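## Task

Move the blue bin, and no other bin, to the edge of the bench closest to the arms. Then set the hook lying flat on the bench next to the blue bin, with its handle sticking out past that same edge. Every other object must finish on the same support it started on. Anything held in place only by a robot at the end does not count. Finish with all grippers open and the arms moved away.

## Robot and tools

Setup: three identical i2rt Big YAM arms named arm1, arm2 and arm3. Each has six revolute joints, a two-finger gripper and a wrist camera. Reach is roughly 1.0 m from the joint 1 axis. Two fixed room cameras, room_a and room_b, watch the scene. A loose object may occasionally get a brief external nudge.

Frame: one shared scene frame with its origin on the floor and +z up. The hand point is midway between the fingertips. The hand's z axis runs along the fingers, and the fingers open and close along its y axis. Foot poses are never printed. Wrist camera poses come from reported joint angles, so they carry extra error. Calibration for every camera is supplied in OpenCV style: wrist cameras are fisheye at 616x616, and room cameras are pinhole+radial at 504x504. Real cameras may differ slightly from it. A result lists any camera whose numbers changed.

Tool execute_actions: arguments are actions and cameras.
- actions is a list holding exactly one action, or none. An empty list only reports state and images.
- An action is an object keyed by robot name (arm1, arm2, arm3). Each robot gets its own entry with a joints object.
- Every value in joints is an absolute target, not an offset. Keys are joint1_rad to joint6_rad in radians and gripper_m in metres.
- All named motions start together and may finish at different times. Joints or arms you omit may keep pushing toward earlier targets.
- An unknown key or an out-of-range value rejects the whole call, and nothing moves.
- Each call lasts at most 15 s.
- cameras is a list of camera names (arm1_cam_wrist, arm2_cam_wrist, arm3_cam_wrist, room_a, room_b, all). Omitting it, null or ["all"] returns every camera, and [] returns none.

Joint ranges, with the tolerance counted as reached:
- joint1_rad: -2.879 to 2.879, ±0.045. Base yaw; positive is counter-clockwise seen from above, and 0 faces the way the foot faces.
- joint2_rad: 0 to 3.141, ±0.14. Shoulder; 0 points the upper arm backward and about level, and increasing raises it and then brings it forward.
- joint3_rad: 0 to 3.019, ±0.09. Elbow; 0 is fully folded, and increasing opens it.
- joint4_rad: -1.692 to 1.57, ±0.055. Hand pitch; positive tilts the fingers up.
- joint5_rad: -1.57 to 1.57, ±0.03. Sideways hand swing; positive goes to the arm's right.
- joint6_rad: -2.094 to 2.094, ±0.035. Hand roll; positive is clockwise viewed from behind the hand.
- gripper_m: 0 to 0.093, ±0.003. Fingertip gap; the grip force tops out around 50 to 62 N per pad.

Each joint moves at its own speed, so the hand can sweep a wide path between postures. With joints 1 and 6 at 0 and the hand level and forward, the wrist camera sits above the hand looking at the fingertips.

Tool wait: seconds, from 0 to 10. It commands nothing and returns the same report as an empty action.

Tool zoom_image: camera, plus region [x0, y0, x1, y1] in pixels of that camera's latest full image, with the origin at the top left. The region can be at most 504 by 504.

Tool finished_scene: scene, an integer 1 or 2. It ends that scene for good and reports whether the goal was met. The next scene's task arrives with it. Replying without any tool call ends all remaining scenes.

Reading results:
- joint_positions gives current joint angles.
- Joint torques are listed in joint order, without the gripper. They are raw drive outputs with offset, scale and noise, and they are nonzero even in free air.
- The pictures line lists the cameras in the order of the returned images.
- joint_status shows how each commanded motion ended:
  - off_target: the joint stopped short and may still be pushing.
  - contact_stop: the joint gave up its target and holds where it stopped.
  - time_out: the joint gave up its target and holds where it stopped, except that a joint still pushing afterward keeps a target near its position. on_its_own names such joints.
  - not_followed: a self- or arm-collision check blocked the arm, shown by a line saying joint command not followed, usually with a cause: line. The blocked targets may be retried with later actions, while any gripper command still executes.
- on_its_own reports uncommanded behaviour. Its held at value is the target, not the actual position.
- To stop a joint from pushing, send it its reported position. A very small change in target may produce no motion.

Hazards:
- Arms do not stop on contact and can push hard. Sustained pushing or holding a load heats motors. MOTOR HOT appears from 85 °C, and at 100 °C an OVER-TEMPERATURE FAULT drops that arm. Its joints then read limit_stop_at_motor_heat, and you must resend the targets.
- Hard presses between two robots end the run. The clearance check may react too late and ignores fingers, gripper housings and wrist cameras, so keep arms well apart.
- Never knock anything off the work area or onto the floor, and avoid drops, slips and slams.
- A stop reported in one call cancels your later execute_actions, wait and finished_scene calls in that same reply.
- The simulation keeps running while you think, and the robots hold their last command meanwhile.

Finishing: leave objects resting on their own, open the grippers, move the arms clear, then call finished_scene.

Each tool is called after "Emit:" as a command line: name --argument value for each argument, lists and objects as JSON in quotes; but a table of rows of numbers goes row by row, as --pt "numbers of a row", without its own name.

## Session

Emit:
execute_actions --actions '[]'

Scene clock: 0.00 s.
Joint torques (N m, as the arm reports them, + toward a larger angle): no reading
Motor temperatures (°C, as the motors report them): arm1=[22 21 20 22 21 22] | arm2=[19 20 21 20 20 22] | arm3=[20 21 22 19 19 20]
arm1.joint_positions: joint1_rad=-0.143 joint2_rad=+0.502 joint3_rad=+1.489 joint4_rad=-1.367 joint5_rad=+0.112 joint6_rad=+0.729 gripper_m=+0.095
arm1.joint_status: not commanded
arm1.hand: x=-0.8919 y=+0.1485 z=+1.3289 quat_wxyz=(-0.309, +0.248, -0.790, -0.469) (m; scene frame)
arm2.joint_positions: joint1_rad=-0.726 joint2_rad=+0.511 joint3_rad=+1.449 joint4_rad=-1.168 joint5_rad=+0.195 joint6_rad=-0.050 gripper_m=+0.095
arm2.joint_status: not commanded
arm2.hand: x=+0.1429 y=+0.1046 z=+1.3674 quat_wxyz=(-0.604, +0.258, -0.739, -0.149) (m; scene frame)
arm3.joint_positions: joint1_rad=+0.215 joint2_rad=+0.568 joint3_rad=+1.478 joint4_rad=-1.231 joint5_rad=+0.073 joint6_rad=+0.675 gripper_m=+0.095
arm3.joint_status: not commanded
arm3.hand: x=+0.8852 y=+0.2059 z=+1.3911 quat_wxyz=(-0.170, +0.471, -0.660, -0.560) (m; scene frame)
pictures: arm1_cam_wrist, arm2_cam_wrist, arm3_cam_wrist, room_a, room_b
Images, in order (width x height): arm1_cam_wrist 616x616, arm2_cam_wrist 616x616, arm3_cam_wrist 616x616, room_a 504x504, room_b 504x504.

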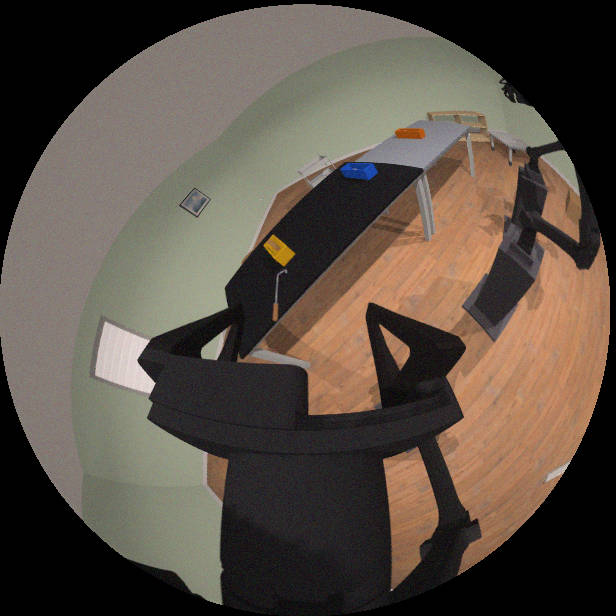

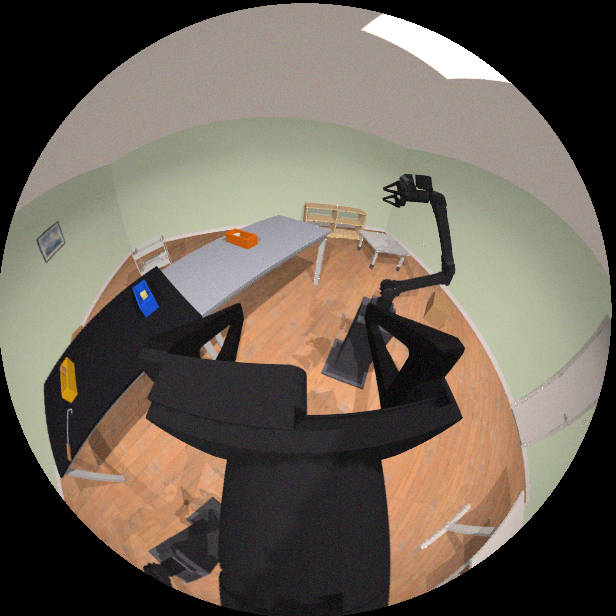

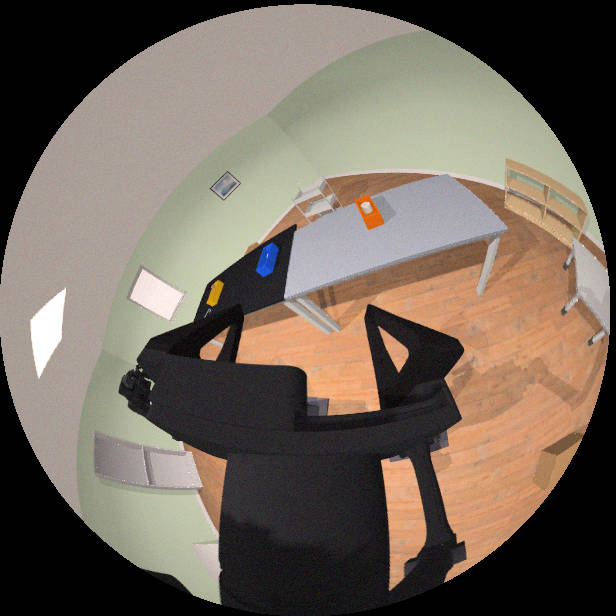

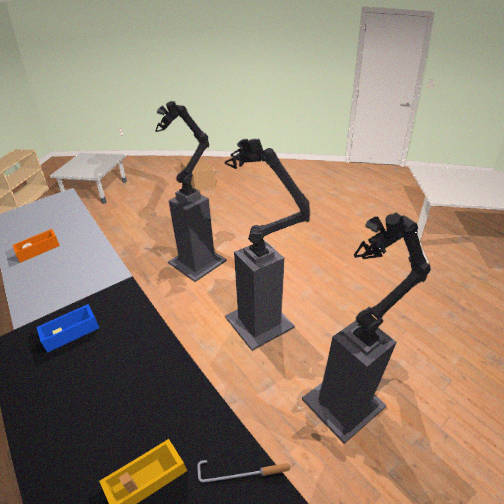

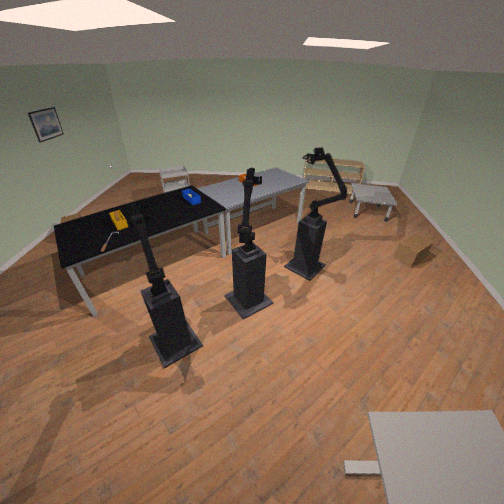

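Emit:
zoom_image --camera "room_a" --region '[0, 270, 320, 504]'

Emit:
zoom_image --camera "room_b" --region '[40, 160, 260, 320]'

Emit:
zoom_image --camera "arm2_cam_wrist" --region '[100, 250, 220, 350]'

Region (0, 270, 320, 504) of room_a's 504x504 image, scaled by 1.575, with more detail than that image has; it fills the top 369 rows of this view, and the rest is white.

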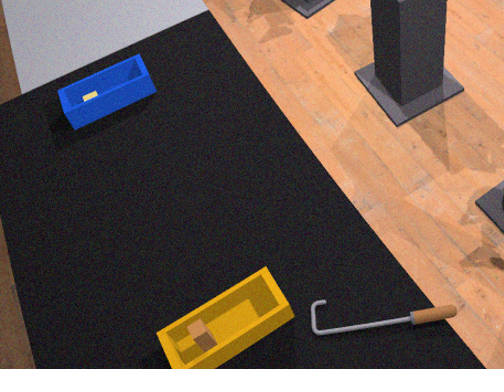

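Region (40, 160, 260, 320) of room_b's 504x504 image, scaled by 2.291, with more detail than that image has; it fills the top 367 rows of this view, and the rest is white.

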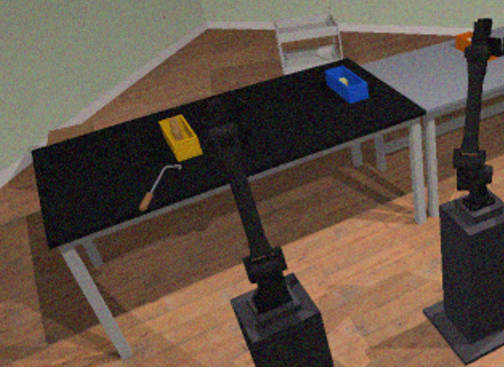

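Region (100, 250, 220, 350) of arm2_cam_wrist's 616x616 image, scaled by 4.200, with more detail than that image has.

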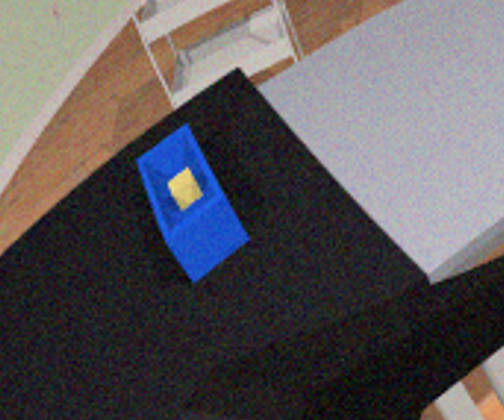

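Emit:
execute_actions --actions '[{"arm1":{"joints":{"joint4_rad":-0.4}},"arm2":{"joints":{"joint3_rad":0.9}},"arm3":{"joints":{"joint2_rad":1.1}}}]' --cameras '[]'

Scene clock: 3.37 s.
Joint torques (N m, as the arm reports them, + toward a larger angle): arm1=[ 1.23  5.09  7.52  2.95  0.01 -0.1 ] | arm2=[-0.32  2.14  8.76  2.03  0.01 -0.15] | arm3=[ 0.03 -4.89 10.46  1.65  0.08 -0.15]
Motor temperatures (°C, as the motors report them): arm1=[22 21 21 22 21 22] | arm2=[19 20 22 20 20 22] | arm3=[20 21 23 19 19 20]
arm1.joint_positions: joint1_rad=-0.143 joint2_rad=+0.502 joint3_rad=+1.489 joint4_rad=-0.417 joint5_rad=+0.112 joint6_rad=+0.729 gripper_m=+0.095
arm1.joint_status: all done
arm1.hand: x=-0.8954 y=+0.1281 z=+1.5519 quat_wxyz=(-0.443, +0.115, -0.468, -0.756) (m; scene frame)
arm2.joint_positions: joint1_rad=-0.726 joint2_rad=+0.513 joint3_rad=+0.910 joint4_rad=-1.168 joint5_rad=+0.195 joint6_rad=-0.050 gripper_m=+0.095
arm2.joint_status: all done
arm2.hand: x=+0.1886 y=+0.1499 z=+1.0940 quat_wxyz=(-0.394, +0.333, -0.855, -0.054) (m; scene frame)
arm3.joint_positions: joint1_rad=+0.215 joint2_rad=+1.090 joint3_rad=+1.479 joint4_rad=-1.231 joint5_rad=+0.073 joint6_rad=+0.675 gripper_m=+0.095
arm3.joint_status: all done
arm3.hand: x=+0.7998 y=+0.4056 z=+1.2357 quat_wxyz=(-0.118, +0.553, -0.753, -0.338) (m; scene frame)
pictures: none
No camera images: the call's "cameras" was empty. Leave "cameras" out to get every camera's image.

Emit:
execute_actions --actions '[{"arm1":{"joints":{"joint1_rad":0.452,"joint2_rad":2.25,"joint3_rad":2.3,"joint4_rad":-1.1,"joint5_rad":0.618,"joint6_rad":0.79}},"arm2":{"joints":{"joint1_rad":0.05,"joint2_rad":1.9,"joint3_rad":2.1,"joint4_rad":-0.7,"joint5_rad":0,"joint6_rad":0}},"arm3":{"joints":{"joint1_rad":-0.5,"joint2_rad":0.5}}}]'

Scene clock: 7.20 s.
Joint torques (N m, as the arm reports them, + toward a larger angle): arm1=[  0.98 -25.15  11.65   1.44   0.54   0.11] | arm2=[ -0.83 -17.44  15.39   2.28  -0.19  -0.06] | arm3=[-0.51  5.02  6.6   2.09 -0.07 -0.18]
Motor temperatures (°C, as the motors report them): arm1=[22 21 21 22 21 22] | arm2=[19 20 23 20 20 22] | arm3=[20 22 24 19 19 20]
arm1.joint_positions: joint1_rad=+0.446 joint2_rad=+2.271 joint3_rad=+2.273 joint4_rad=-1.096 joint5_rad=+0.615 joint6_rad=+0.776 gripper_m=+0.095
arm1.joint_status: all done
arm1.hand: x=-1.1797 y=+0.7589 z=+0.9144 quat_wxyz=(-0.330, +0.475, -0.799, -0.168) (m; scene frame)
arm2.joint_positions: joint1_rad=+0.056 joint2_rad=+1.909 joint3_rad=+2.045 joint4_rad=-0.703 joint5_rad=+0.002 joint6_rad=-0.010 gripper_m=+0.095
arm2.joint_status: all done
arm2.hand: x=-0.0037 y=+0.7953 z=+1.1257 quat_wxyz=(-0.345, +0.618, -0.621, -0.336) (m; scene frame)
arm3.joint_positions: joint1_rad=-0.495 joint2_rad=+0.509 joint3_rad=+1.494 joint4_rad=-1.231 joint5_rad=+0.074 joint6_rad=+0.675 gripper_m=+0.095
arm3.joint_status: all done
arm3.hand: x=+1.0194 y=+0.1722 z=+1.4078 quat_wxyz=(-0.370, +0.205, -0.762, -0.490) (m; scene frame)
pictures: arm1_cam_wrist, arm2_cam_wrist, arm3_cam_wrist, room_a, room_b
camera_calibration (this result's frames):
arm1_cam_wrist: T_world_to_cam=[[0.867499, -0.495366, 0.045365, 1.35822], [-0.487406, -0.864683, -0.121483, 0.199455], [0.0994047, 0.0832748, -0.991556, 1.0844], [0, 0, 0, 1]] pos_world=[-1.18883, 0.75498, 1.03786]
arm2_cam_wrist: T_world_to_cam=[[0.999991, -0.00279414, -0.00305529, 0.00818135], [-0.00372793, -0.928691, -0.370835, 1.16264], [-0.00180126, 0.370843, -0.928694, 0.877647], [0, 0, 0, 1]] pos_world=[-0.00226619, 0.754283, 1.24624]
arm3_cam_wrist: T_world_to_cam=[[0.685429, -0.431402, -0.586583, 0.204132], [-0.724717, -0.482202, -0.492205, 1.51809], [-0.0705132, 0.762478, -0.64316, 0.969743], [0, 0, 0, 1]] pos_world=[1.02865, 0.0806828, 1.49065]
Images, in order (width x height): arm1_cam_wrist 616x616, arm2_cam_wrist 616x616, arm3_cam_wrist 616x616, room_a 504x504, room_b 504x504.

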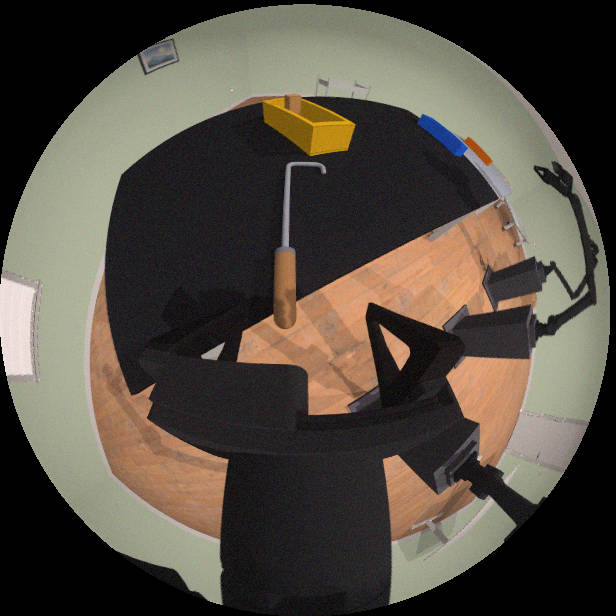

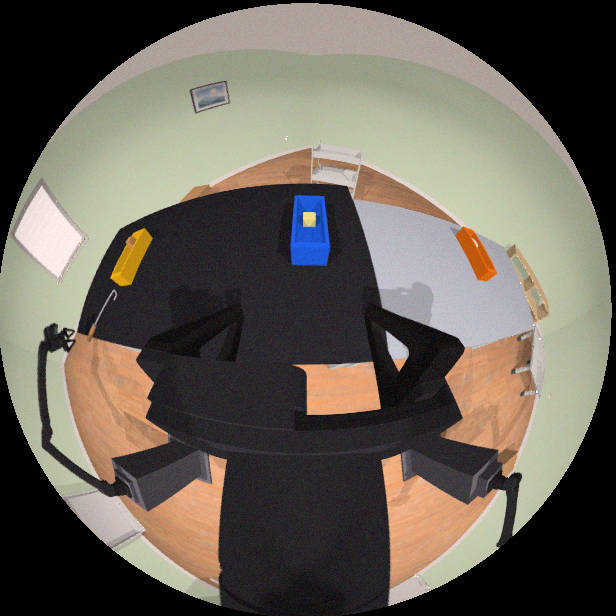

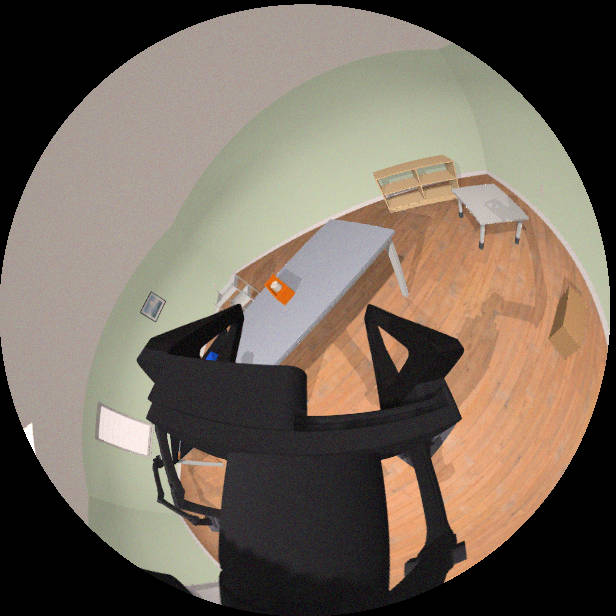

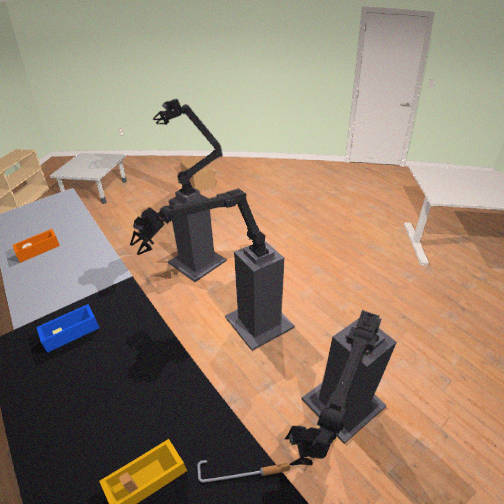

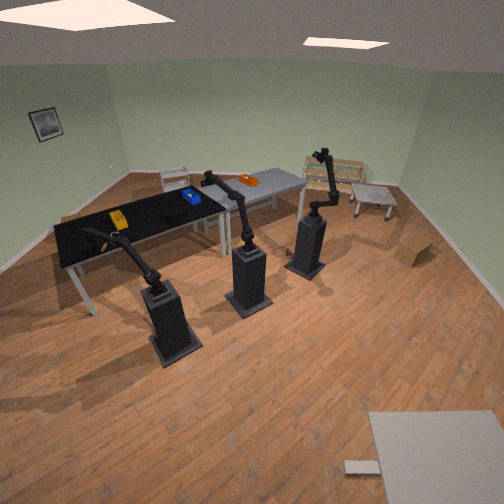

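Emit:
execute_actions --actions '[{"arm1":{"joints":{"joint1_rad":0.376,"joint2_rad":2.486,"joint3_rad":2.525,"joint4_rad":-0.99,"joint5_rad":0.55,"joint6_rad":0.683,"gripper_m":0.08}},"arm2":{"joints":{"joint1_rad":0.0,"joint2_rad":1.3,"joint3_rad":1.2,"joint4_rad":-0.2}}}]' --cameras '["arm1_cam_wrist","room_a"]'

Scene clock: 9.67 s.
Joint torques (N m, as the arm reports them, + toward a larger angle): arm1=[  1.48 -24.54  13.51   2.23   0.26  -0.12] | arm2=[ 0.44 -9.43 10.65  2.51 -0.21 -0.05] | arm3=[-0.54  4.83  6.57  2.1  -0.09 -0.17]
Motor temperatures (°C, as the motors report them): arm1=[22 22 22 22 21 22] | arm2=[19 20 23 20 20 22] | arm3=[20 22 24 19 19 20]
arm1.joint_positions: joint1_rad=+0.367 joint2_rad=+2.472 joint3_rad=+2.476 joint4_rad=-1.000 joint5_rad=+0.553 joint6_rad=+0.697 gripper_m=+0.080
arm1.joint_status: all done
arm1.hand: x=-1.1491 y=+0.8331 z=+0.8560 quat_wxyz=(-0.323, +0.468, -0.799, -0.195) (m; scene frame)
arm2.joint_positions: joint1_rad=-0.006 joint2_rad=+1.308 joint3_rad=+1.200 joint4_rad=-0.205 joint5_rad=+0.002 joint6_rad=-0.010 gripper_m=+0.095
arm2.joint_status: all done
arm2.hand: x=+0.0316 y=+0.5988 z=+1.1374 quat_wxyz=(-0.434, +0.552, -0.591, -0.398) (m; scene frame)
arm3.joint_positions: joint1_rad=-0.495 joint2_rad=+0.509 joint3_rad=+1.494 joint4_rad=-1.231 joint5_rad=+0.074 joint6_rad=+0.675 gripper_m=+0.095
arm3.joint_status: not commanded
arm3.hand: x=+1.0194 y=+0.1722 z=+1.4078 quat_wxyz=(-0.370, +0.205, -0.762, -0.490) (m; scene frame)
pictures: arm1_cam_wrist, room_a
camera_calibration (this result's frames):
arm1_cam_wrist: T_world_to_cam=[[0.872909, -0.487796, -0.00918091, 1.41767], [-0.48421, -0.863881, -0.138743, 0.289273], [0.0597468, 0.125555, -0.990286, 0.935374], [0, 0, 0, 1]] pos_world=[-1.15331, 0.82399, 0.979438]
Images, in order (width x height): arm1_cam_wrist 616x616, room_a 504x504.

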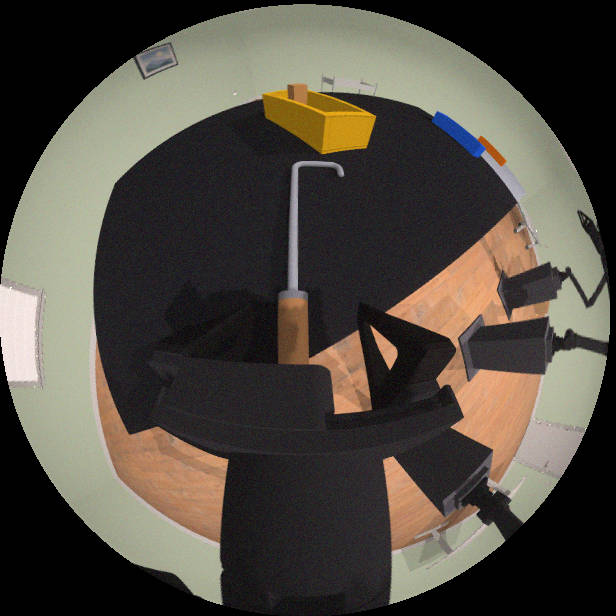

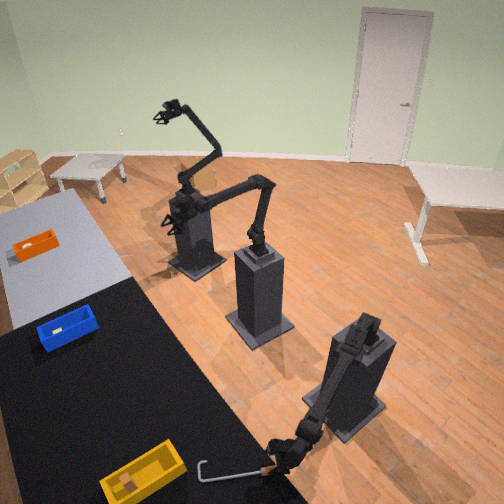

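Emit:
execute_actions --actions '[{"arm1":{"joints":{"joint1_rad":0.39,"joint2_rad":2.565,"joint4_rad":-0.9}}}]' --cameras '["arm1_cam_wrist","room_a","room_b"]'

Scene clock: 11.10 s.
Joint torques (N m, as the arm reports them, + toward a larger angle): arm1=[  1.65 -24.02  13.02   2.35   0.19  -0.19] | arm2=[ 0.3  -9.37 10.73  2.51 -0.2  -0.06] | arm3=[-0.62  4.89  6.6   2.1  -0.07 -0.17]
Motor temperatures (°C, as the motors report them): arm1=[22 22 23 22 21 22] | arm2=[19 20 24 20 20 22] | arm3=[20 22 24 19 19 20]
arm1.joint_positions: joint1_rad=+0.382 joint2_rad=+2.538 joint3_rad=+2.479 joint4_rad=-0.914 joint5_rad=+0.553 joint6_rad=+0.697 gripper_m=+0.080
arm1.joint_status: all done
arm1.hand: x=-1.1668 y=+0.8436 z=+0.8125 quat_wxyz=(-0.323, +0.470, -0.795, -0.208) (m; scene frame)
arm2.joint_positions: joint1_rad=-0.006 joint2_rad=+1.308 joint3_rad=+1.200 joint4_rad=-0.205 joint5_rad=+0.002 joint6_rad=-0.010 gripper_m=+0.095
arm2.joint_status: not commanded
arm2.hand: x=+0.0316 y=+0.5988 z=+1.1374 quat_wxyz=(-0.434, +0.552, -0.591, -0.398) (m; scene frame)
arm3.joint_positions: joint1_rad=-0.495 joint2_rad=+0.509 joint3_rad=+1.494 joint4_rad=-1.231 joint5_rad=+0.074 joint6_rad=+0.675 gripper_m=+0.095
arm3.joint_status: not commanded
arm3.hand: x=+1.0194 y=+0.1722 z=+1.4078 quat_wxyz=(-0.370, +0.205, -0.762, -0.490) (m; scene frame)
pictures: arm1_cam_wrist, room_a, room_b
camera_calibration (this result's frames):
arm1_cam_wrist: T_world_to_cam=[[0.879919, -0.474363, -0.0268676, 1.44907], [-0.472531, -0.867817, -0.15365, 0.312707], [0.0495699, 0.147896, -0.98776, 0.859339], [0, 0, 0, 1]] pos_world=[-1.1699, 0.831664, 0.935801]
Images, in order (width x height): arm1_cam_wrist 616x616, room_a 504x504, room_b 504x504.

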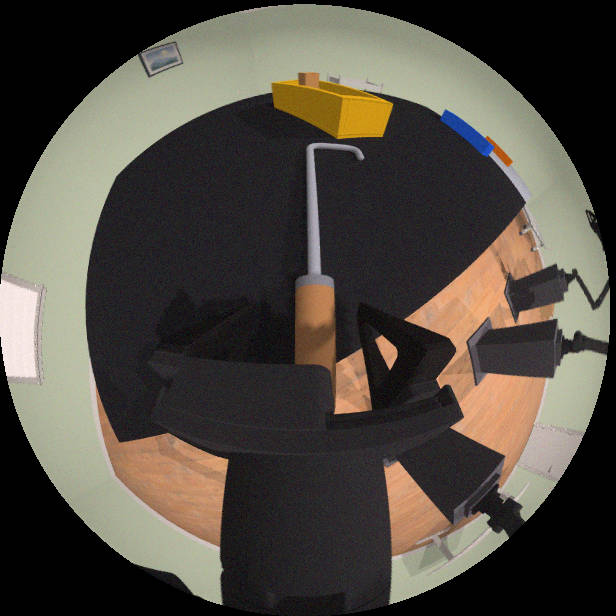

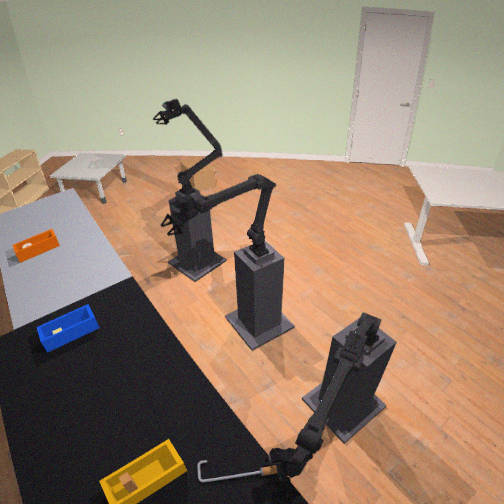

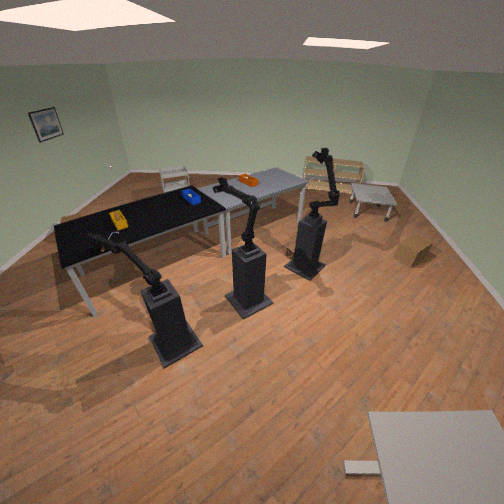

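Emit:
execute_actions --actions '[{"arm1":{"joints":{"joint2_rad":2.592,"joint5_rad":0.6}}}]' --cameras '["arm1_cam_wrist","room_a"]'

Emit:
zoom_image --camera "room_a" --region '[220, 420, 340, 504]'

Scene clock: 12.07 s.
Joint torques (N m, as the arm reports them, + toward a larger angle): arm1=[  0.16 -23.79  12.97   2.21   0.48  -0.12] | arm2=[ 0.44 -9.31 10.74  2.55 -0.22 -0.05] | arm3=[-0.48  5.06  6.58  2.09 -0.08 -0.17]
Motor temperatures (°C, as the motors report them): arm1=[22 22 23 22 21 22] | arm2=[19 20 24 20 20 22] | arm3=[20 22 24 19 19 20]
arm1.joint_positions: joint1_rad=+0.382 joint2_rad=+2.549 joint3_rad=+2.479 joint4_rad=-0.914 joint5_rad=+0.596 joint6_rad=+0.696 gripper_m=+0.080
arm1.joint_status: all done
arm1.hand: x=-1.1600 y=+0.8432 z=+0.8064 quat_wxyz=(-0.341, +0.464, -0.794, -0.196) (m; scene frame)
arm2.joint_positions: joint1_rad=-0.006 joint2_rad=+1.308 joint3_rad=+1.200 joint4_rad=-0.205 joint5_rad=+0.002 joint6_rad=-0.010 gripper_m=+0.095
arm2.joint_status: not commanded
arm2.hand: x=+0.0316 y=+0.5988 z=+1.1374 quat_wxyz=(-0.434, +0.552, -0.591, -0.398) (m; scene frame)
arm3.joint_positions: joint1_rad=-0.495 joint2_rad=+0.509 joint3_rad=+1.494 joint4_rad=-1.231 joint5_rad=+0.074 joint6_rad=+0.675 gripper_m=+0.095
arm3.joint_status: not commanded
arm3.hand: x=+1.0194 y=+0.1722 z=+1.4078 quat_wxyz=(-0.370, +0.205, -0.762, -0.490) (m; scene frame)
pictures: arm1_cam_wrist, room_a
camera_calibration (this result's frames):
arm1_cam_wrist: T_world_to_cam=[[0.868825, -0.495096, 0.00486549, 1.42176], [-0.486832, -0.856032, -0.173791, 0.304378], [0.0902084, 0.148626, -0.98477, 0.897143], [0, 0, 0, 1]] pos_world=[-1.168, 0.831124, 0.929461]
Images, in order (width x height): arm1_cam_wrist 616x616, room_a 504x504.

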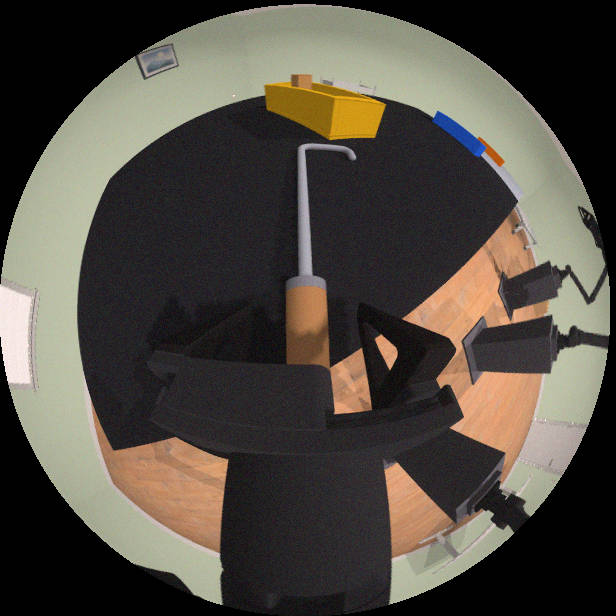

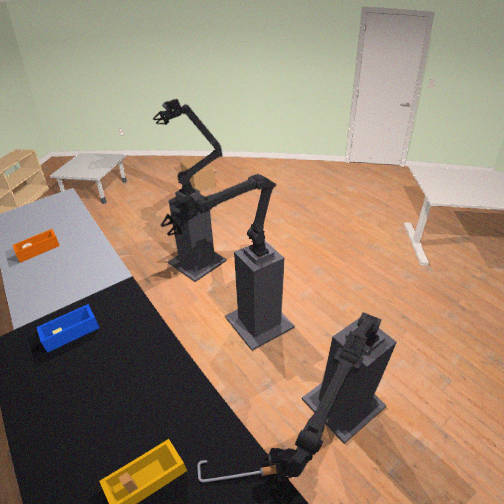

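Region (220, 420, 340, 504) of room_a's 504x504 image, scaled by 4.200, with more detail than that image has; it fills the top 353 rows of this view, and the rest is white.

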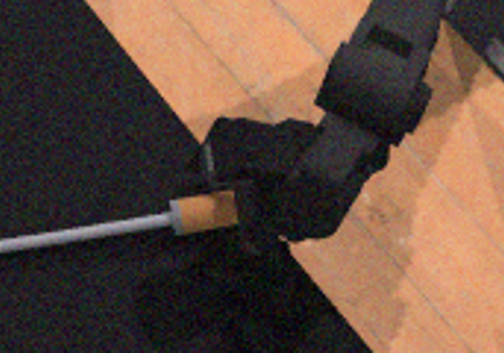

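Emit:
execute_actions --actions '[{"arm1":{"joints":{"joint2_rad":2.615,"gripper_m":0.05}}}]' --cameras '["arm1_cam_wrist"]'

Scene clock: 12.97 s.
Joint torques (N m, as the arm reports them, + toward a larger angle): arm1=[  1.62 -23.25  12.71   2.12   0.44  -0.19] | arm2=[ 0.54 -9.24 10.73  2.53 -0.22 -0.05] | arm3=[-0.48  4.96  6.57  2.07 -0.08 -0.18]
Motor temperatures (°C, as the motors report them): arm1=[22 22 23 22 21 22] | arm2=[19 21 24 20 20 22] | arm3=[20 22 24 19 19 20]
arm1.joint_positions: joint1_rad=+0.382 joint2_rad=+2.566 joint3_rad=+2.481 joint4_rad=-0.911 joint5_rad=+0.599 joint6_rad=+0.696 gripper_m=+0.050
arm1.joint_status: all done
arm1.hand: x=-1.1595 y=+0.8431 z=+0.7929 quat_wxyz=(-0.342, +0.466, -0.794, -0.190) (m; scene frame)
arm2.joint_positions: joint1_rad=-0.006 joint2_rad=+1.308 joint3_rad=+1.200 joint4_rad=-0.205 joint5_rad=+0.002 joint6_rad=-0.010 gripper_m=+0.095
arm2.joint_status: not commanded
arm2.hand: x=+0.0316 y=+0.5988 z=+1.1374 quat_wxyz=(-0.434, +0.552, -0.591, -0.398) (m; scene frame)
arm3.joint_positions: joint1_rad=-0.495 joint2_rad=+0.509 joint3_rad=+1.494 joint4_rad=-1.231 joint5_rad=+0.074 joint6_rad=+0.675 gripper_m=+0.095
arm3.joint_status: not commanded
arm3.hand: x=+1.0194 y=+0.1722 z=+1.4078 quat_wxyz=(-0.370, +0.205, -0.762, -0.490) (m; scene frame)
pictures: arm1_cam_wrist
camera_calibration (this result's frames):
arm1_cam_wrist: T_world_to_cam=[[0.868179, -0.495967, 0.0167833, 1.41187], [-0.486549, -0.857374, -0.167872, 0.298954], [0.0976487, 0.137577, -0.985666, 0.902424], [0, 0, 0, 1]] pos_world=[-1.16843, 0.832405, 0.915978]
Images, in order (width x height): arm1_cam_wrist 616x616.

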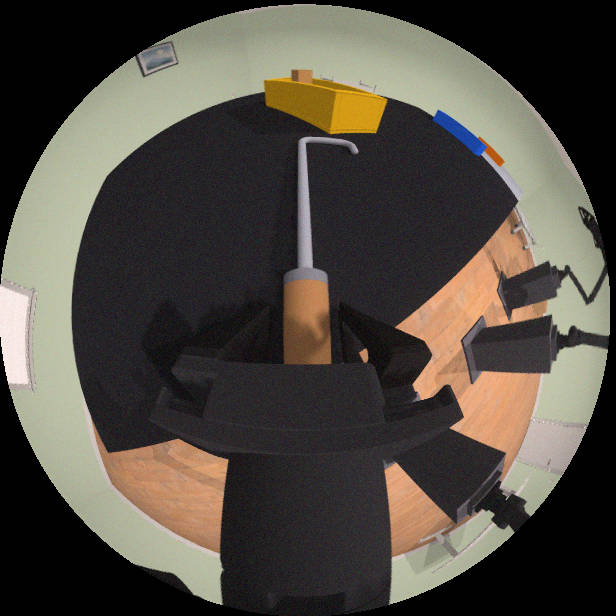

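Likely touching lightly now. Close.

Emit:
execute_actions --actions '[{"arm1":{"joints":{"gripper_m":0.0}}}]' --cameras '["arm1_cam_wrist"]'

Scene clock: 13.63 s.
Joint torques (N m, as the arm reports them, + toward a larger angle): arm1=[  2.03 -22.83  12.89   2.11   0.34  -0.07] | arm2=[ 0.22 -9.48 10.7   2.51 -0.21 -0.05] | arm3=[-0.47  4.9   6.57  2.08 -0.08 -0.19]
Motor temperatures (°C, as the motors report them): arm1=[22 22 24 22 21 22] | arm2=[19 21 24 20 20 22] | arm3=[20 22 24 19 19 20]
arm1.joint_positions: joint1_rad=+0.382 joint2_rad=+2.566 joint3_rad=+2.482 joint4_rad=-0.910 joint5_rad=+0.601 joint6_rad=+0.694 gripper_m=+0.030
arm1.joint_status: gripper_m off_target (ended at +0.030, target +0.000)
arm1.hand: x=-1.1594 y=+0.8435 z=+0.7936 quat_wxyz=(-0.343, +0.466, -0.793, -0.190) (m; scene frame)
arm2.joint_positions: joint1_rad=-0.006 joint2_rad=+1.308 joint3_rad=+1.200 joint4_rad=-0.205 joint5_rad=+0.002 joint6_rad=-0.010 gripper_m=+0.095
arm2.joint_status: not commanded
arm2.hand: x=+0.0316 y=+0.5988 z=+1.1374 quat_wxyz=(-0.434, +0.552, -0.591, -0.398) (m; scene frame)
arm3.joint_positions: joint1_rad=-0.495 joint2_rad=+0.509 joint3_rad=+1.494 joint4_rad=-1.231 joint5_rad=+0.074 joint6_rad=+0.675 gripper_m=+0.095
arm3.joint_status: not commanded
arm3.hand: x=+1.0194 y=+0.1722 z=+1.4078 quat_wxyz=(-0.370, +0.205, -0.762, -0.490) (m; scene frame)
pictures: arm1_cam_wrist
camera_calibration (this result's frames):
arm1_cam_wrist: T_world_to_cam=[[0.86829, -0.495752, 0.0173966, 1.41142], [-0.485988, -0.857172, -0.170501, 0.302059], [0.0994383, 0.13959, -0.985204, 0.903068], [0, 0, 0, 1]] pos_world=[-1.16852, 0.83257, 0.916653]
Images, in order (width x height): arm1_cam_wrist 616x616.

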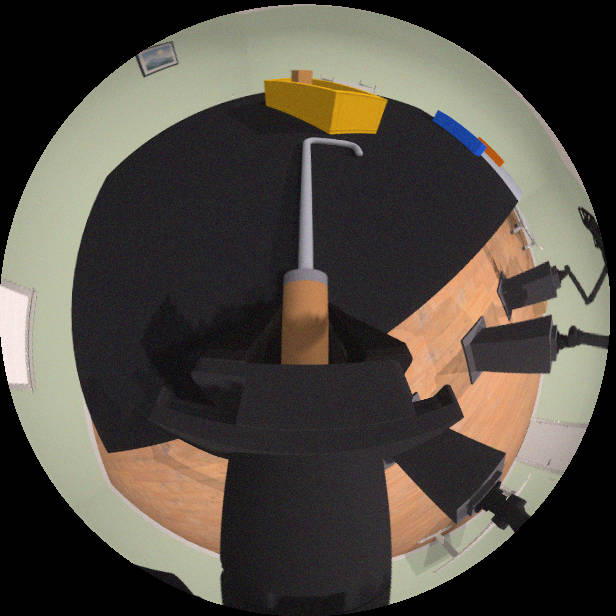

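Emit:
execute_actions --actions '[{"arm1":{"joints":{"joint2_rad":2.3}}}]' --cameras '["arm1_cam_wrist"]'

Emit:
execute_actions --actions '[{"arm1":{"joints":{"joint1_rad":-0.486,"joint2_rad":2.3,"joint3_rad":2.36,"joint4_rad":-0.66,"joint5_rad":-0.355,"joint6_rad":-0.385}}}]' --cameras '["arm1_cam_wrist","room_a"]'

Scene clock: 15.50 s.
Joint torques (N m, as the arm reports them, + toward a larger angle): arm1=[  1.02 -26.07  13.1    2.73   0.69  -0.16] | arm2=[ 0.69 -9.64 10.72  2.53 -0.21 -0.07] | arm3=[-0.51  4.96  6.56  2.12 -0.08 -0.18]
Motor temperatures (°C, as the motors report them): arm1=[22 23 24 22 21 22] | arm2=[19 21 24 20 20 22] | arm3=[20 22 24 19 19 20]
arm1.joint_positions: joint1_rad=+0.382 joint2_rad=+2.311 joint3_rad=+2.482 joint4_rad=-0.916 joint5_rad=+0.590 joint6_rad=+0.694 gripper_m=+0.030
arm1.joint_status: all done
arm1.hand: x=-1.1572 y=+0.8326 z=+1.0090 quat_wxyz=(-0.354, +0.417, -0.780, -0.303) (m; scene frame)
arm2.joint_positions: joint1_rad=-0.006 joint2_rad=+1.308 joint3_rad=+1.200 joint4_rad=-0.205 joint5_rad=+0.002 joint6_rad=-0.010 gripper_m=+0.095
arm2.joint_status: not commanded
arm2.hand: x=+0.0316 y=+0.5988 z=+1.1374 quat_wxyz=(-0.434, +0.552, -0.591, -0.398) (m; scene frame)
arm3.joint_positions: joint1_rad=-0.495 joint2_rad=+0.509 joint3_rad=+1.494 joint4_rad=-1.231 joint5_rad=+0.074 joint6_rad=+0.675 gripper_m=+0.095
arm3.joint_status: not commanded
arm3.hand: x=+1.0194 y=+0.1722 z=+1.4078 quat_wxyz=(-0.370, +0.205, -0.762, -0.490) (m; scene frame)
pictures: arm1_cam_wrist
camera_calibration (this result's frames):
arm1_cam_wrist: T_world_to_cam=[[0.864054, -0.470641, -0.178629, 1.57235], [-0.503387, -0.805212, -0.313426, 0.411277], [0.00367733, 0.360736, -0.932661, 0.768624], [0, 0, 0, 1]] pos_world=[-1.15439, 0.793906, 1.12664]
Images, in order (width x height): arm1_cam_wrist 616x616.

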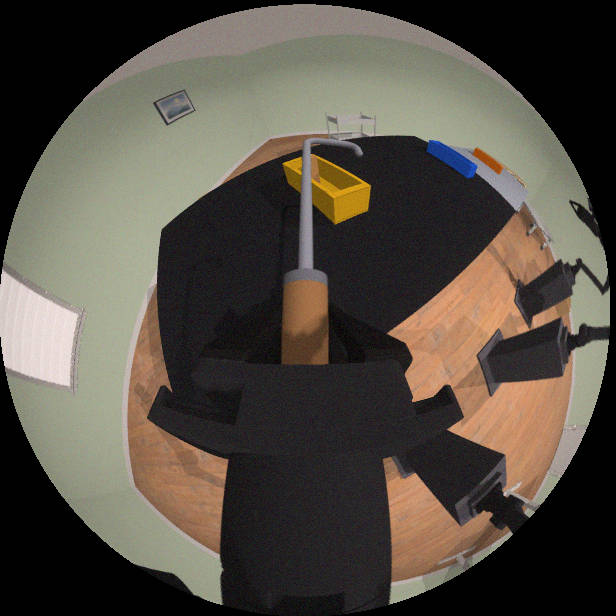

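Scene clock: 18.27 s.
Joint torques (N m, as the arm reports them, + toward a larger angle): arm1=[  2.48 -27.75  11.85   3.8   -0.34  -0.04] | arm2=[ 0.52 -9.51 10.74  2.55 -0.22 -0.05] | arm3=[-0.52  4.87  6.58  2.08 -0.08 -0.18]
Motor temperatures (°C, as the motors report them): arm1=[22 23 25 22 21 22] | arm2=[19 21 24 20 20 22] | arm3=[20 22 24 19 19 20]
arm1.joint_positions: joint1_rad=-0.496 joint2_rad=+2.337 joint3_rad=+2.336 joint4_rad=-0.696 joint5_rad=-0.349 joint6_rad=-0.378 gripper_m=+0.030
arm1.joint_status: all done
arm1.hand: x=-0.5499 y=+0.8030 z=+0.9323 quat_wxyz=(-0.340, +0.644, -0.623, -0.287) (m; scene frame)
arm2.joint_positions: joint1_rad=-0.006 joint2_rad=+1.308 joint3_rad=+1.200 joint4_rad=-0.205 joint5_rad=+0.002 joint6_rad=-0.010 gripper_m=+0.095
arm2.joint_status: not commanded
arm2.hand: x=+0.0316 y=+0.5988 z=+1.1374 quat_wxyz=(-0.434, +0.552, -0.591, -0.398) (m; scene frame)
arm3.joint_positions: joint1_rad=-0.495 joint2_rad=+0.509 joint3_rad=+1.494 joint4_rad=-1.231 joint5_rad=+0.074 joint6_rad=+0.675 gripper_m=+0.095
arm3.joint_status: not commanded
arm3.hand: x=+1.0194 y=+0.1722 z=+1.4078 quat_wxyz=(-0.370, +0.205, -0.762, -0.490) (m; scene frame)
pictures: arm1_cam_wrist, room_a
camera_calibration (this result's frames):
arm1_cam_wrist: T_world_to_cam=[[0.996832, -0.00931225, 0.0789882, 0.482393], [0.013218, -0.959915, -0.27998, 1.04631], [0.0784292, 0.280137, -0.956751, 0.833803], [0, 0, 0, 1]] pos_world=[-0.560089, 0.775278, 1.05258]
Images, in order (width x height): arm1_cam_wrist 616x616, room_a 504x504.

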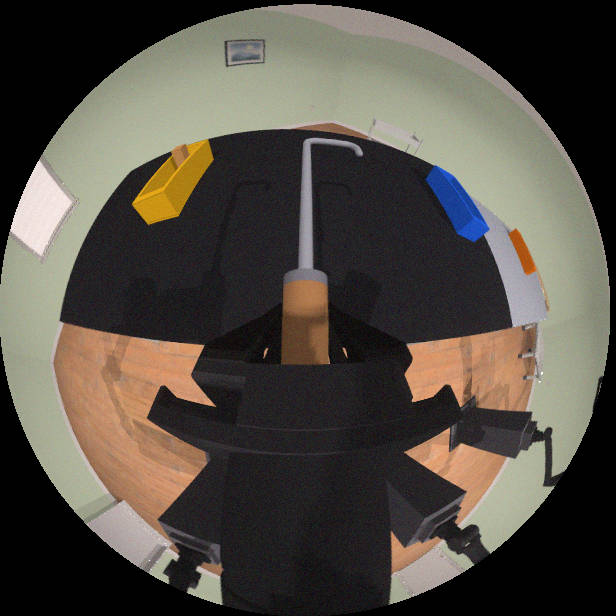

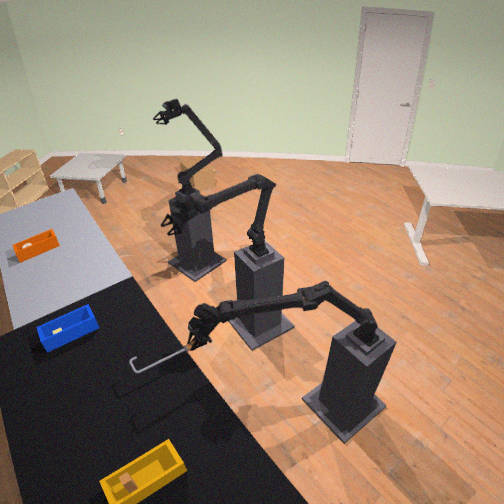

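Emit:
execute_actions --actions '[{"arm1":{"joints":{"joint2_rad":2.47,"joint4_rad":-0.63}}}]' --cameras '[]'

Scene clock: 36.07 s.
Joint torques (N m, as the arm reports them, + toward a larger angle): arm1=[  1.86 -28.22  11.65   2.89  -0.23  -0.05] | arm2=[ 0.38 -9.3  10.67  2.46 -0.21 -0.05] | arm3=[-0.44  4.88  6.56  2.09 -0.08 -0.18]
Motor temperatures (°C, as the motors report them): arm1=[22 25 27 22 21 22] | arm2=[19 21 25 20 20 22] | arm3=[20 22 24 19 19 20]
arm1.joint_positions: joint1_rad=-0.496 joint2_rad=+2.499 joint3_rad=+2.334 joint4_rad=-0.647 joint5_rad=-0.351 joint6_rad=-0.381 gripper_m=+0.030
arm1.joint_status: all done
arm1.hand: x=-0.5456 y=+0.8102 z=+0.7970 quat_wxyz=(-0.289, +0.653, -0.645, -0.274) (m; scene frame)
arm2.joint_positions: joint1_rad=-0.006 joint2_rad=+1.308 joint3_rad=+1.200 joint4_rad=-0.205 joint5_rad=+0.002 joint6_rad=-0.010 gripper_m=+0.095
arm2.joint_status: not commanded
arm2.hand: x=+0.0316 y=+0.5988 z=+1.1374 quat_wxyz=(-0.434, +0.552, -0.591, -0.398) (m; scene frame)
arm3.joint_positions: joint1_rad=-0.495 joint2_rad=+0.509 joint3_rad=+1.494 joint4_rad=-1.231 joint5_rad=+0.074 joint6_rad=+0.675 gripper_m=+0.095
arm3.joint_status: not commanded
arm3.hand: x=+1.0194 y=+0.1722 z=+1.4078 quat_wxyz=(-0.370, +0.205, -0.762, -0.490) (m; scene frame)
pictures: none
No camera images: the call's "cameras" was empty. Leave "cameras" out to get every camera's image.

Landed about right. Release.

Emit:
execute_actions --actions '[{"arm1":{"joints":{"gripper_m":0.07}}}]' --cameras '["arm1_cam_wrist","room_a"]'

Scene clock: 36.80 s.
Joint torques (N m, as the arm reports them, + toward a larger angle): arm1=[  1.95 -28.12  11.6    2.75  -0.33  -0.04] | arm2=[ 0.58 -9.53 10.74  2.48 -0.21 -0.06] | arm3=[-0.47  4.95  6.58  2.05 -0.07 -0.17]
Motor temperatures (°C, as the motors report them): arm1=[22 25 27 22 21 22] | arm2=[19 21 25 20 20 22] | arm3=[20 22 24 19 19 20]
arm1.joint_positions: joint1_rad=-0.496 joint2_rad=+2.498 joint3_rad=+2.334 joint4_rad=-0.646 joint5_rad=-0.352 joint6_rad=-0.381 gripper_m=+0.070
arm1.joint_status: all done
arm1.hand: x=-0.5456 y=+0.8105 z=+0.7986 quat_wxyz=(-0.291, +0.652, -0.644, -0.274) (m; scene frame)
arm2.joint_positions: joint1_rad=-0.006 joint2_rad=+1.308 joint3_rad=+1.200 joint4_rad=-0.205 joint5_rad=+0.002 joint6_rad=-0.010 gripper_m=+0.095
arm2.joint_status: not commanded
arm2.hand: x=+0.0316 y=+0.5988 z=+1.1374 quat_wxyz=(-0.434, +0.552, -0.591, -0.398) (m; scene frame)
arm3.joint_positions: joint1_rad=-0.495 joint2_rad=+0.509 joint3_rad=+1.494 joint4_rad=-1.231 joint5_rad=+0.074 joint6_rad=+0.675 gripper_m=+0.095
arm3.joint_status: not commanded
arm3.hand: x=+1.0194 y=+0.1722 z=+1.4078 quat_wxyz=(-0.370, +0.205, -0.762, -0.490) (m; scene frame)
pictures: arm1_cam_wrist, room_a
camera_calibration (this result's frames):
arm1_cam_wrist: T_world_to_cam=[[0.999667, -0.00114295, 0.0257651, 0.526074], [0.0036679, -0.982562, -0.185899, 0.953996], [0.0255283, 0.185931, -0.982231, 0.771288], [0, 0, 0, 1]] pos_world=[-0.549088, 0.794555, 0.921375]
Images, in order (width x height): arm1_cam_wrist 616x616, room_a 504x504.

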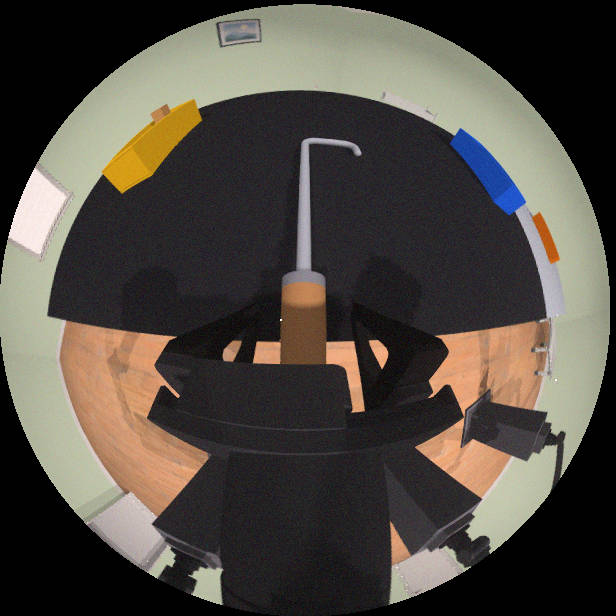

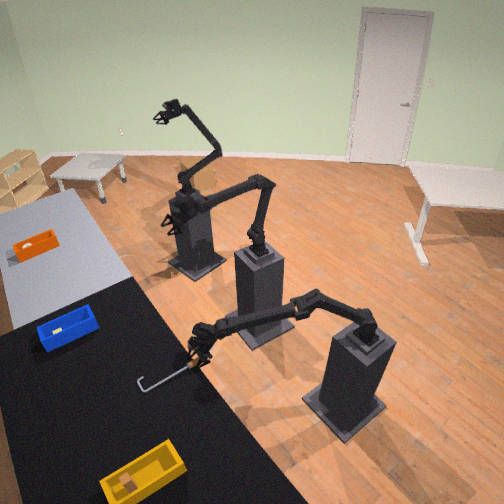

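Emit:
execute_actions --actions '[{"arm1":{"joints":{"joint2_rad":1.2}},"arm2":{"joints":{"joint1_rad":0.2,"joint2_rad":2.0,"joint3_rad":2.3,"joint4_rad":0.36,"joint5_rad":0.718,"joint6_rad":0,"gripper_m":0.09}}}]' --cameras '[]'

Emit:
execute_actions --actions '[{"arm1":{"joints":{"joint1_rad":0.6,"joint2_rad":0.5,"joint3_rad":1.4}},"arm2":{"joints":{"joint1_rad":0.777,"joint2_rad":2.58}}}]' --cameras '["arm2_cam_wrist","room_a"]'

Scene clock: 39.97 s.
Joint torques (N m, as the arm reports them, + toward a larger angle): arm1=[ 1.51 -2.93  5.72  2.1   0.05 -0.02] | arm2=[ -0.27 -15.87  12.81   1.73  -0.22  -0.1 ] | arm3=[-0.43  4.81  6.56  2.08 -0.07 -0.17]
Motor temperatures (°C, as the motors report them): arm1=[22 25 26 22 21 22] | arm2=[19 21 26 20 20 22] | arm3=[20 22 24 19 19 20]
arm1.joint_positions: joint1_rad=-0.496 joint2_rad=+1.206 joint3_rad=+2.347 joint4_rad=-0.628 joint5_rad=-0.353 joint6_rad=-0.381 gripper_m=+0.070
arm1.joint_status: all done
arm1.hand: x=-0.8346 y=+0.2971 z=+1.6998 quat_wxyz=(-0.772, +0.442, -0.273, -0.367) (m; scene frame)
arm2.joint_positions: joint1_rad=+0.202 joint2_rad=+1.981 joint3_rad=+2.264 joint4_rad=+0.353 joint5_rad=+0.714 joint6_rad=-0.009 gripper_m=+0.090
arm2.joint_status: all done
arm2.hand: x=-0.0040 y=+0.7724 z=+1.4184 quat_wxyz=(-0.671, +0.114, -0.513, -0.523) (m; scene frame)
arm3.joint_positions: joint1_rad=-0.495 joint2_rad=+0.509 joint3_rad=+1.494 joint4_rad=-1.231 joint5_rad=+0.074 joint6_rad=+0.675 gripper_m=+0.095
arm3.joint_status: not commanded
arm3.hand: x=+1.0194 y=+0.1722 z=+1.4078 quat_wxyz=(-0.370, +0.205, -0.762, -0.490) (m; scene frame)
pictures: none
No camera images: the call's "cameras" was empty. Leave "cameras" out to get every camera's image.

Scene clock: 42.17 s.
Joint torques (N m, as the arm reports them, + toward a larger angle): arm1=[1.38 2.2  7.44 2.29 0.09 0.02] | arm2=[ -0.54 -22.63  12.6    2.54  -0.05  -0.06] | arm3=[-0.61  4.86  6.58  2.09 -0.07 -0.17]
Motor temperatures (°C, as the motors report them): arm1=[22 25 26 22 21 22] | arm2=[19 21 26 20 20 22] | arm3=[20 22 24 19 19 20]
arm1.joint_positions: joint1_rad=+0.591 joint2_rad=+0.516 joint3_rad=+1.395 joint4_rad=-0.630 joint5_rad=-0.355 joint6_rad=-0.381 gripper_m=+0.070
arm1.joint_status: all done
arm1.hand: x=-1.0940 y=+0.1268 z=+1.4572 quat_wxyz=(-0.409, +0.619, -0.050, -0.669) (m; scene frame)
arm2.joint_positions: joint1_rad=+0.783 joint2_rad=+2.570 joint3_rad=+2.272 joint4_rad=+0.350 joint5_rad=+0.716 joint6_rad=-0.009 gripper_m=+0.090
arm2.joint_status: all done
arm2.hand: x=-0.5483 y=+0.7870 z=+0.9178 quat_wxyz=(-0.504, +0.483, -0.497, -0.516) (m; scene frame)
arm3.joint_positions: joint1_rad=-0.495 joint2_rad=+0.509 joint3_rad=+1.494 joint4_rad=-1.231 joint5_rad=+0.074 joint6_rad=+0.675 gripper_m=+0.095
arm3.joint_status: not commanded
arm3.hand: x=+1.0194 y=+0.1722 z=+1.4078 quat_wxyz=(-0.370, +0.205, -0.762, -0.490) (m; scene frame)
pictures: arm2_cam_wrist, room_a
camera_calibration (this result's frames):
arm2_cam_wrist: T_world_to_cam=[[0.999422, 0.00946872, -0.0326583, 0.569345], [-0.0219887, -0.552636, -0.833133, 1.19413], [-0.0259369, 0.833369, -0.552108, -0.0362587], [0, 0, 0, 1]] pos_world=[-0.543699, 0.684746, 0.993446]
Images, in order (width x height): arm2_cam_wrist 616x616, room_a 504x504.

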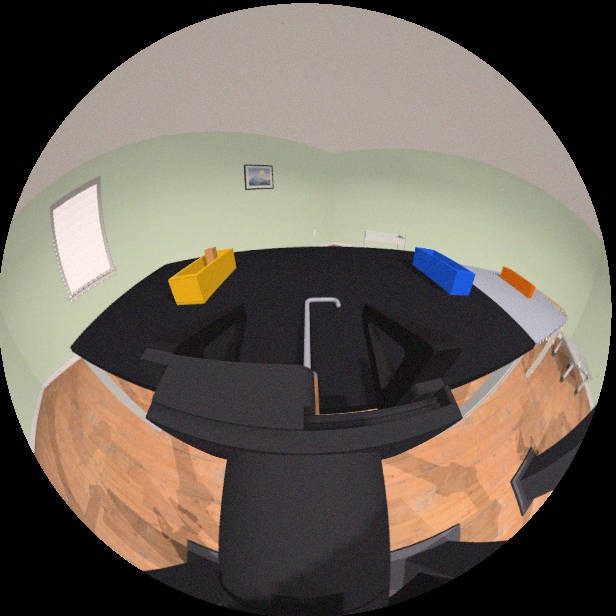

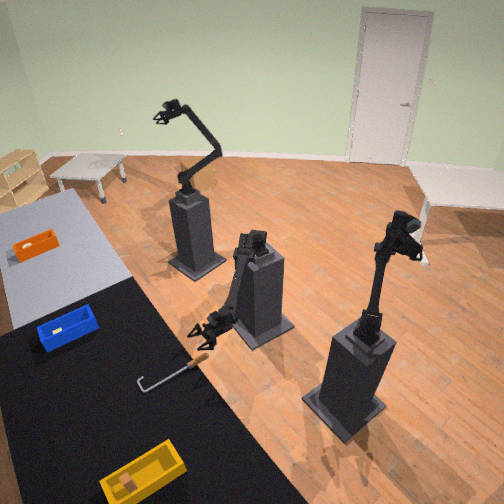

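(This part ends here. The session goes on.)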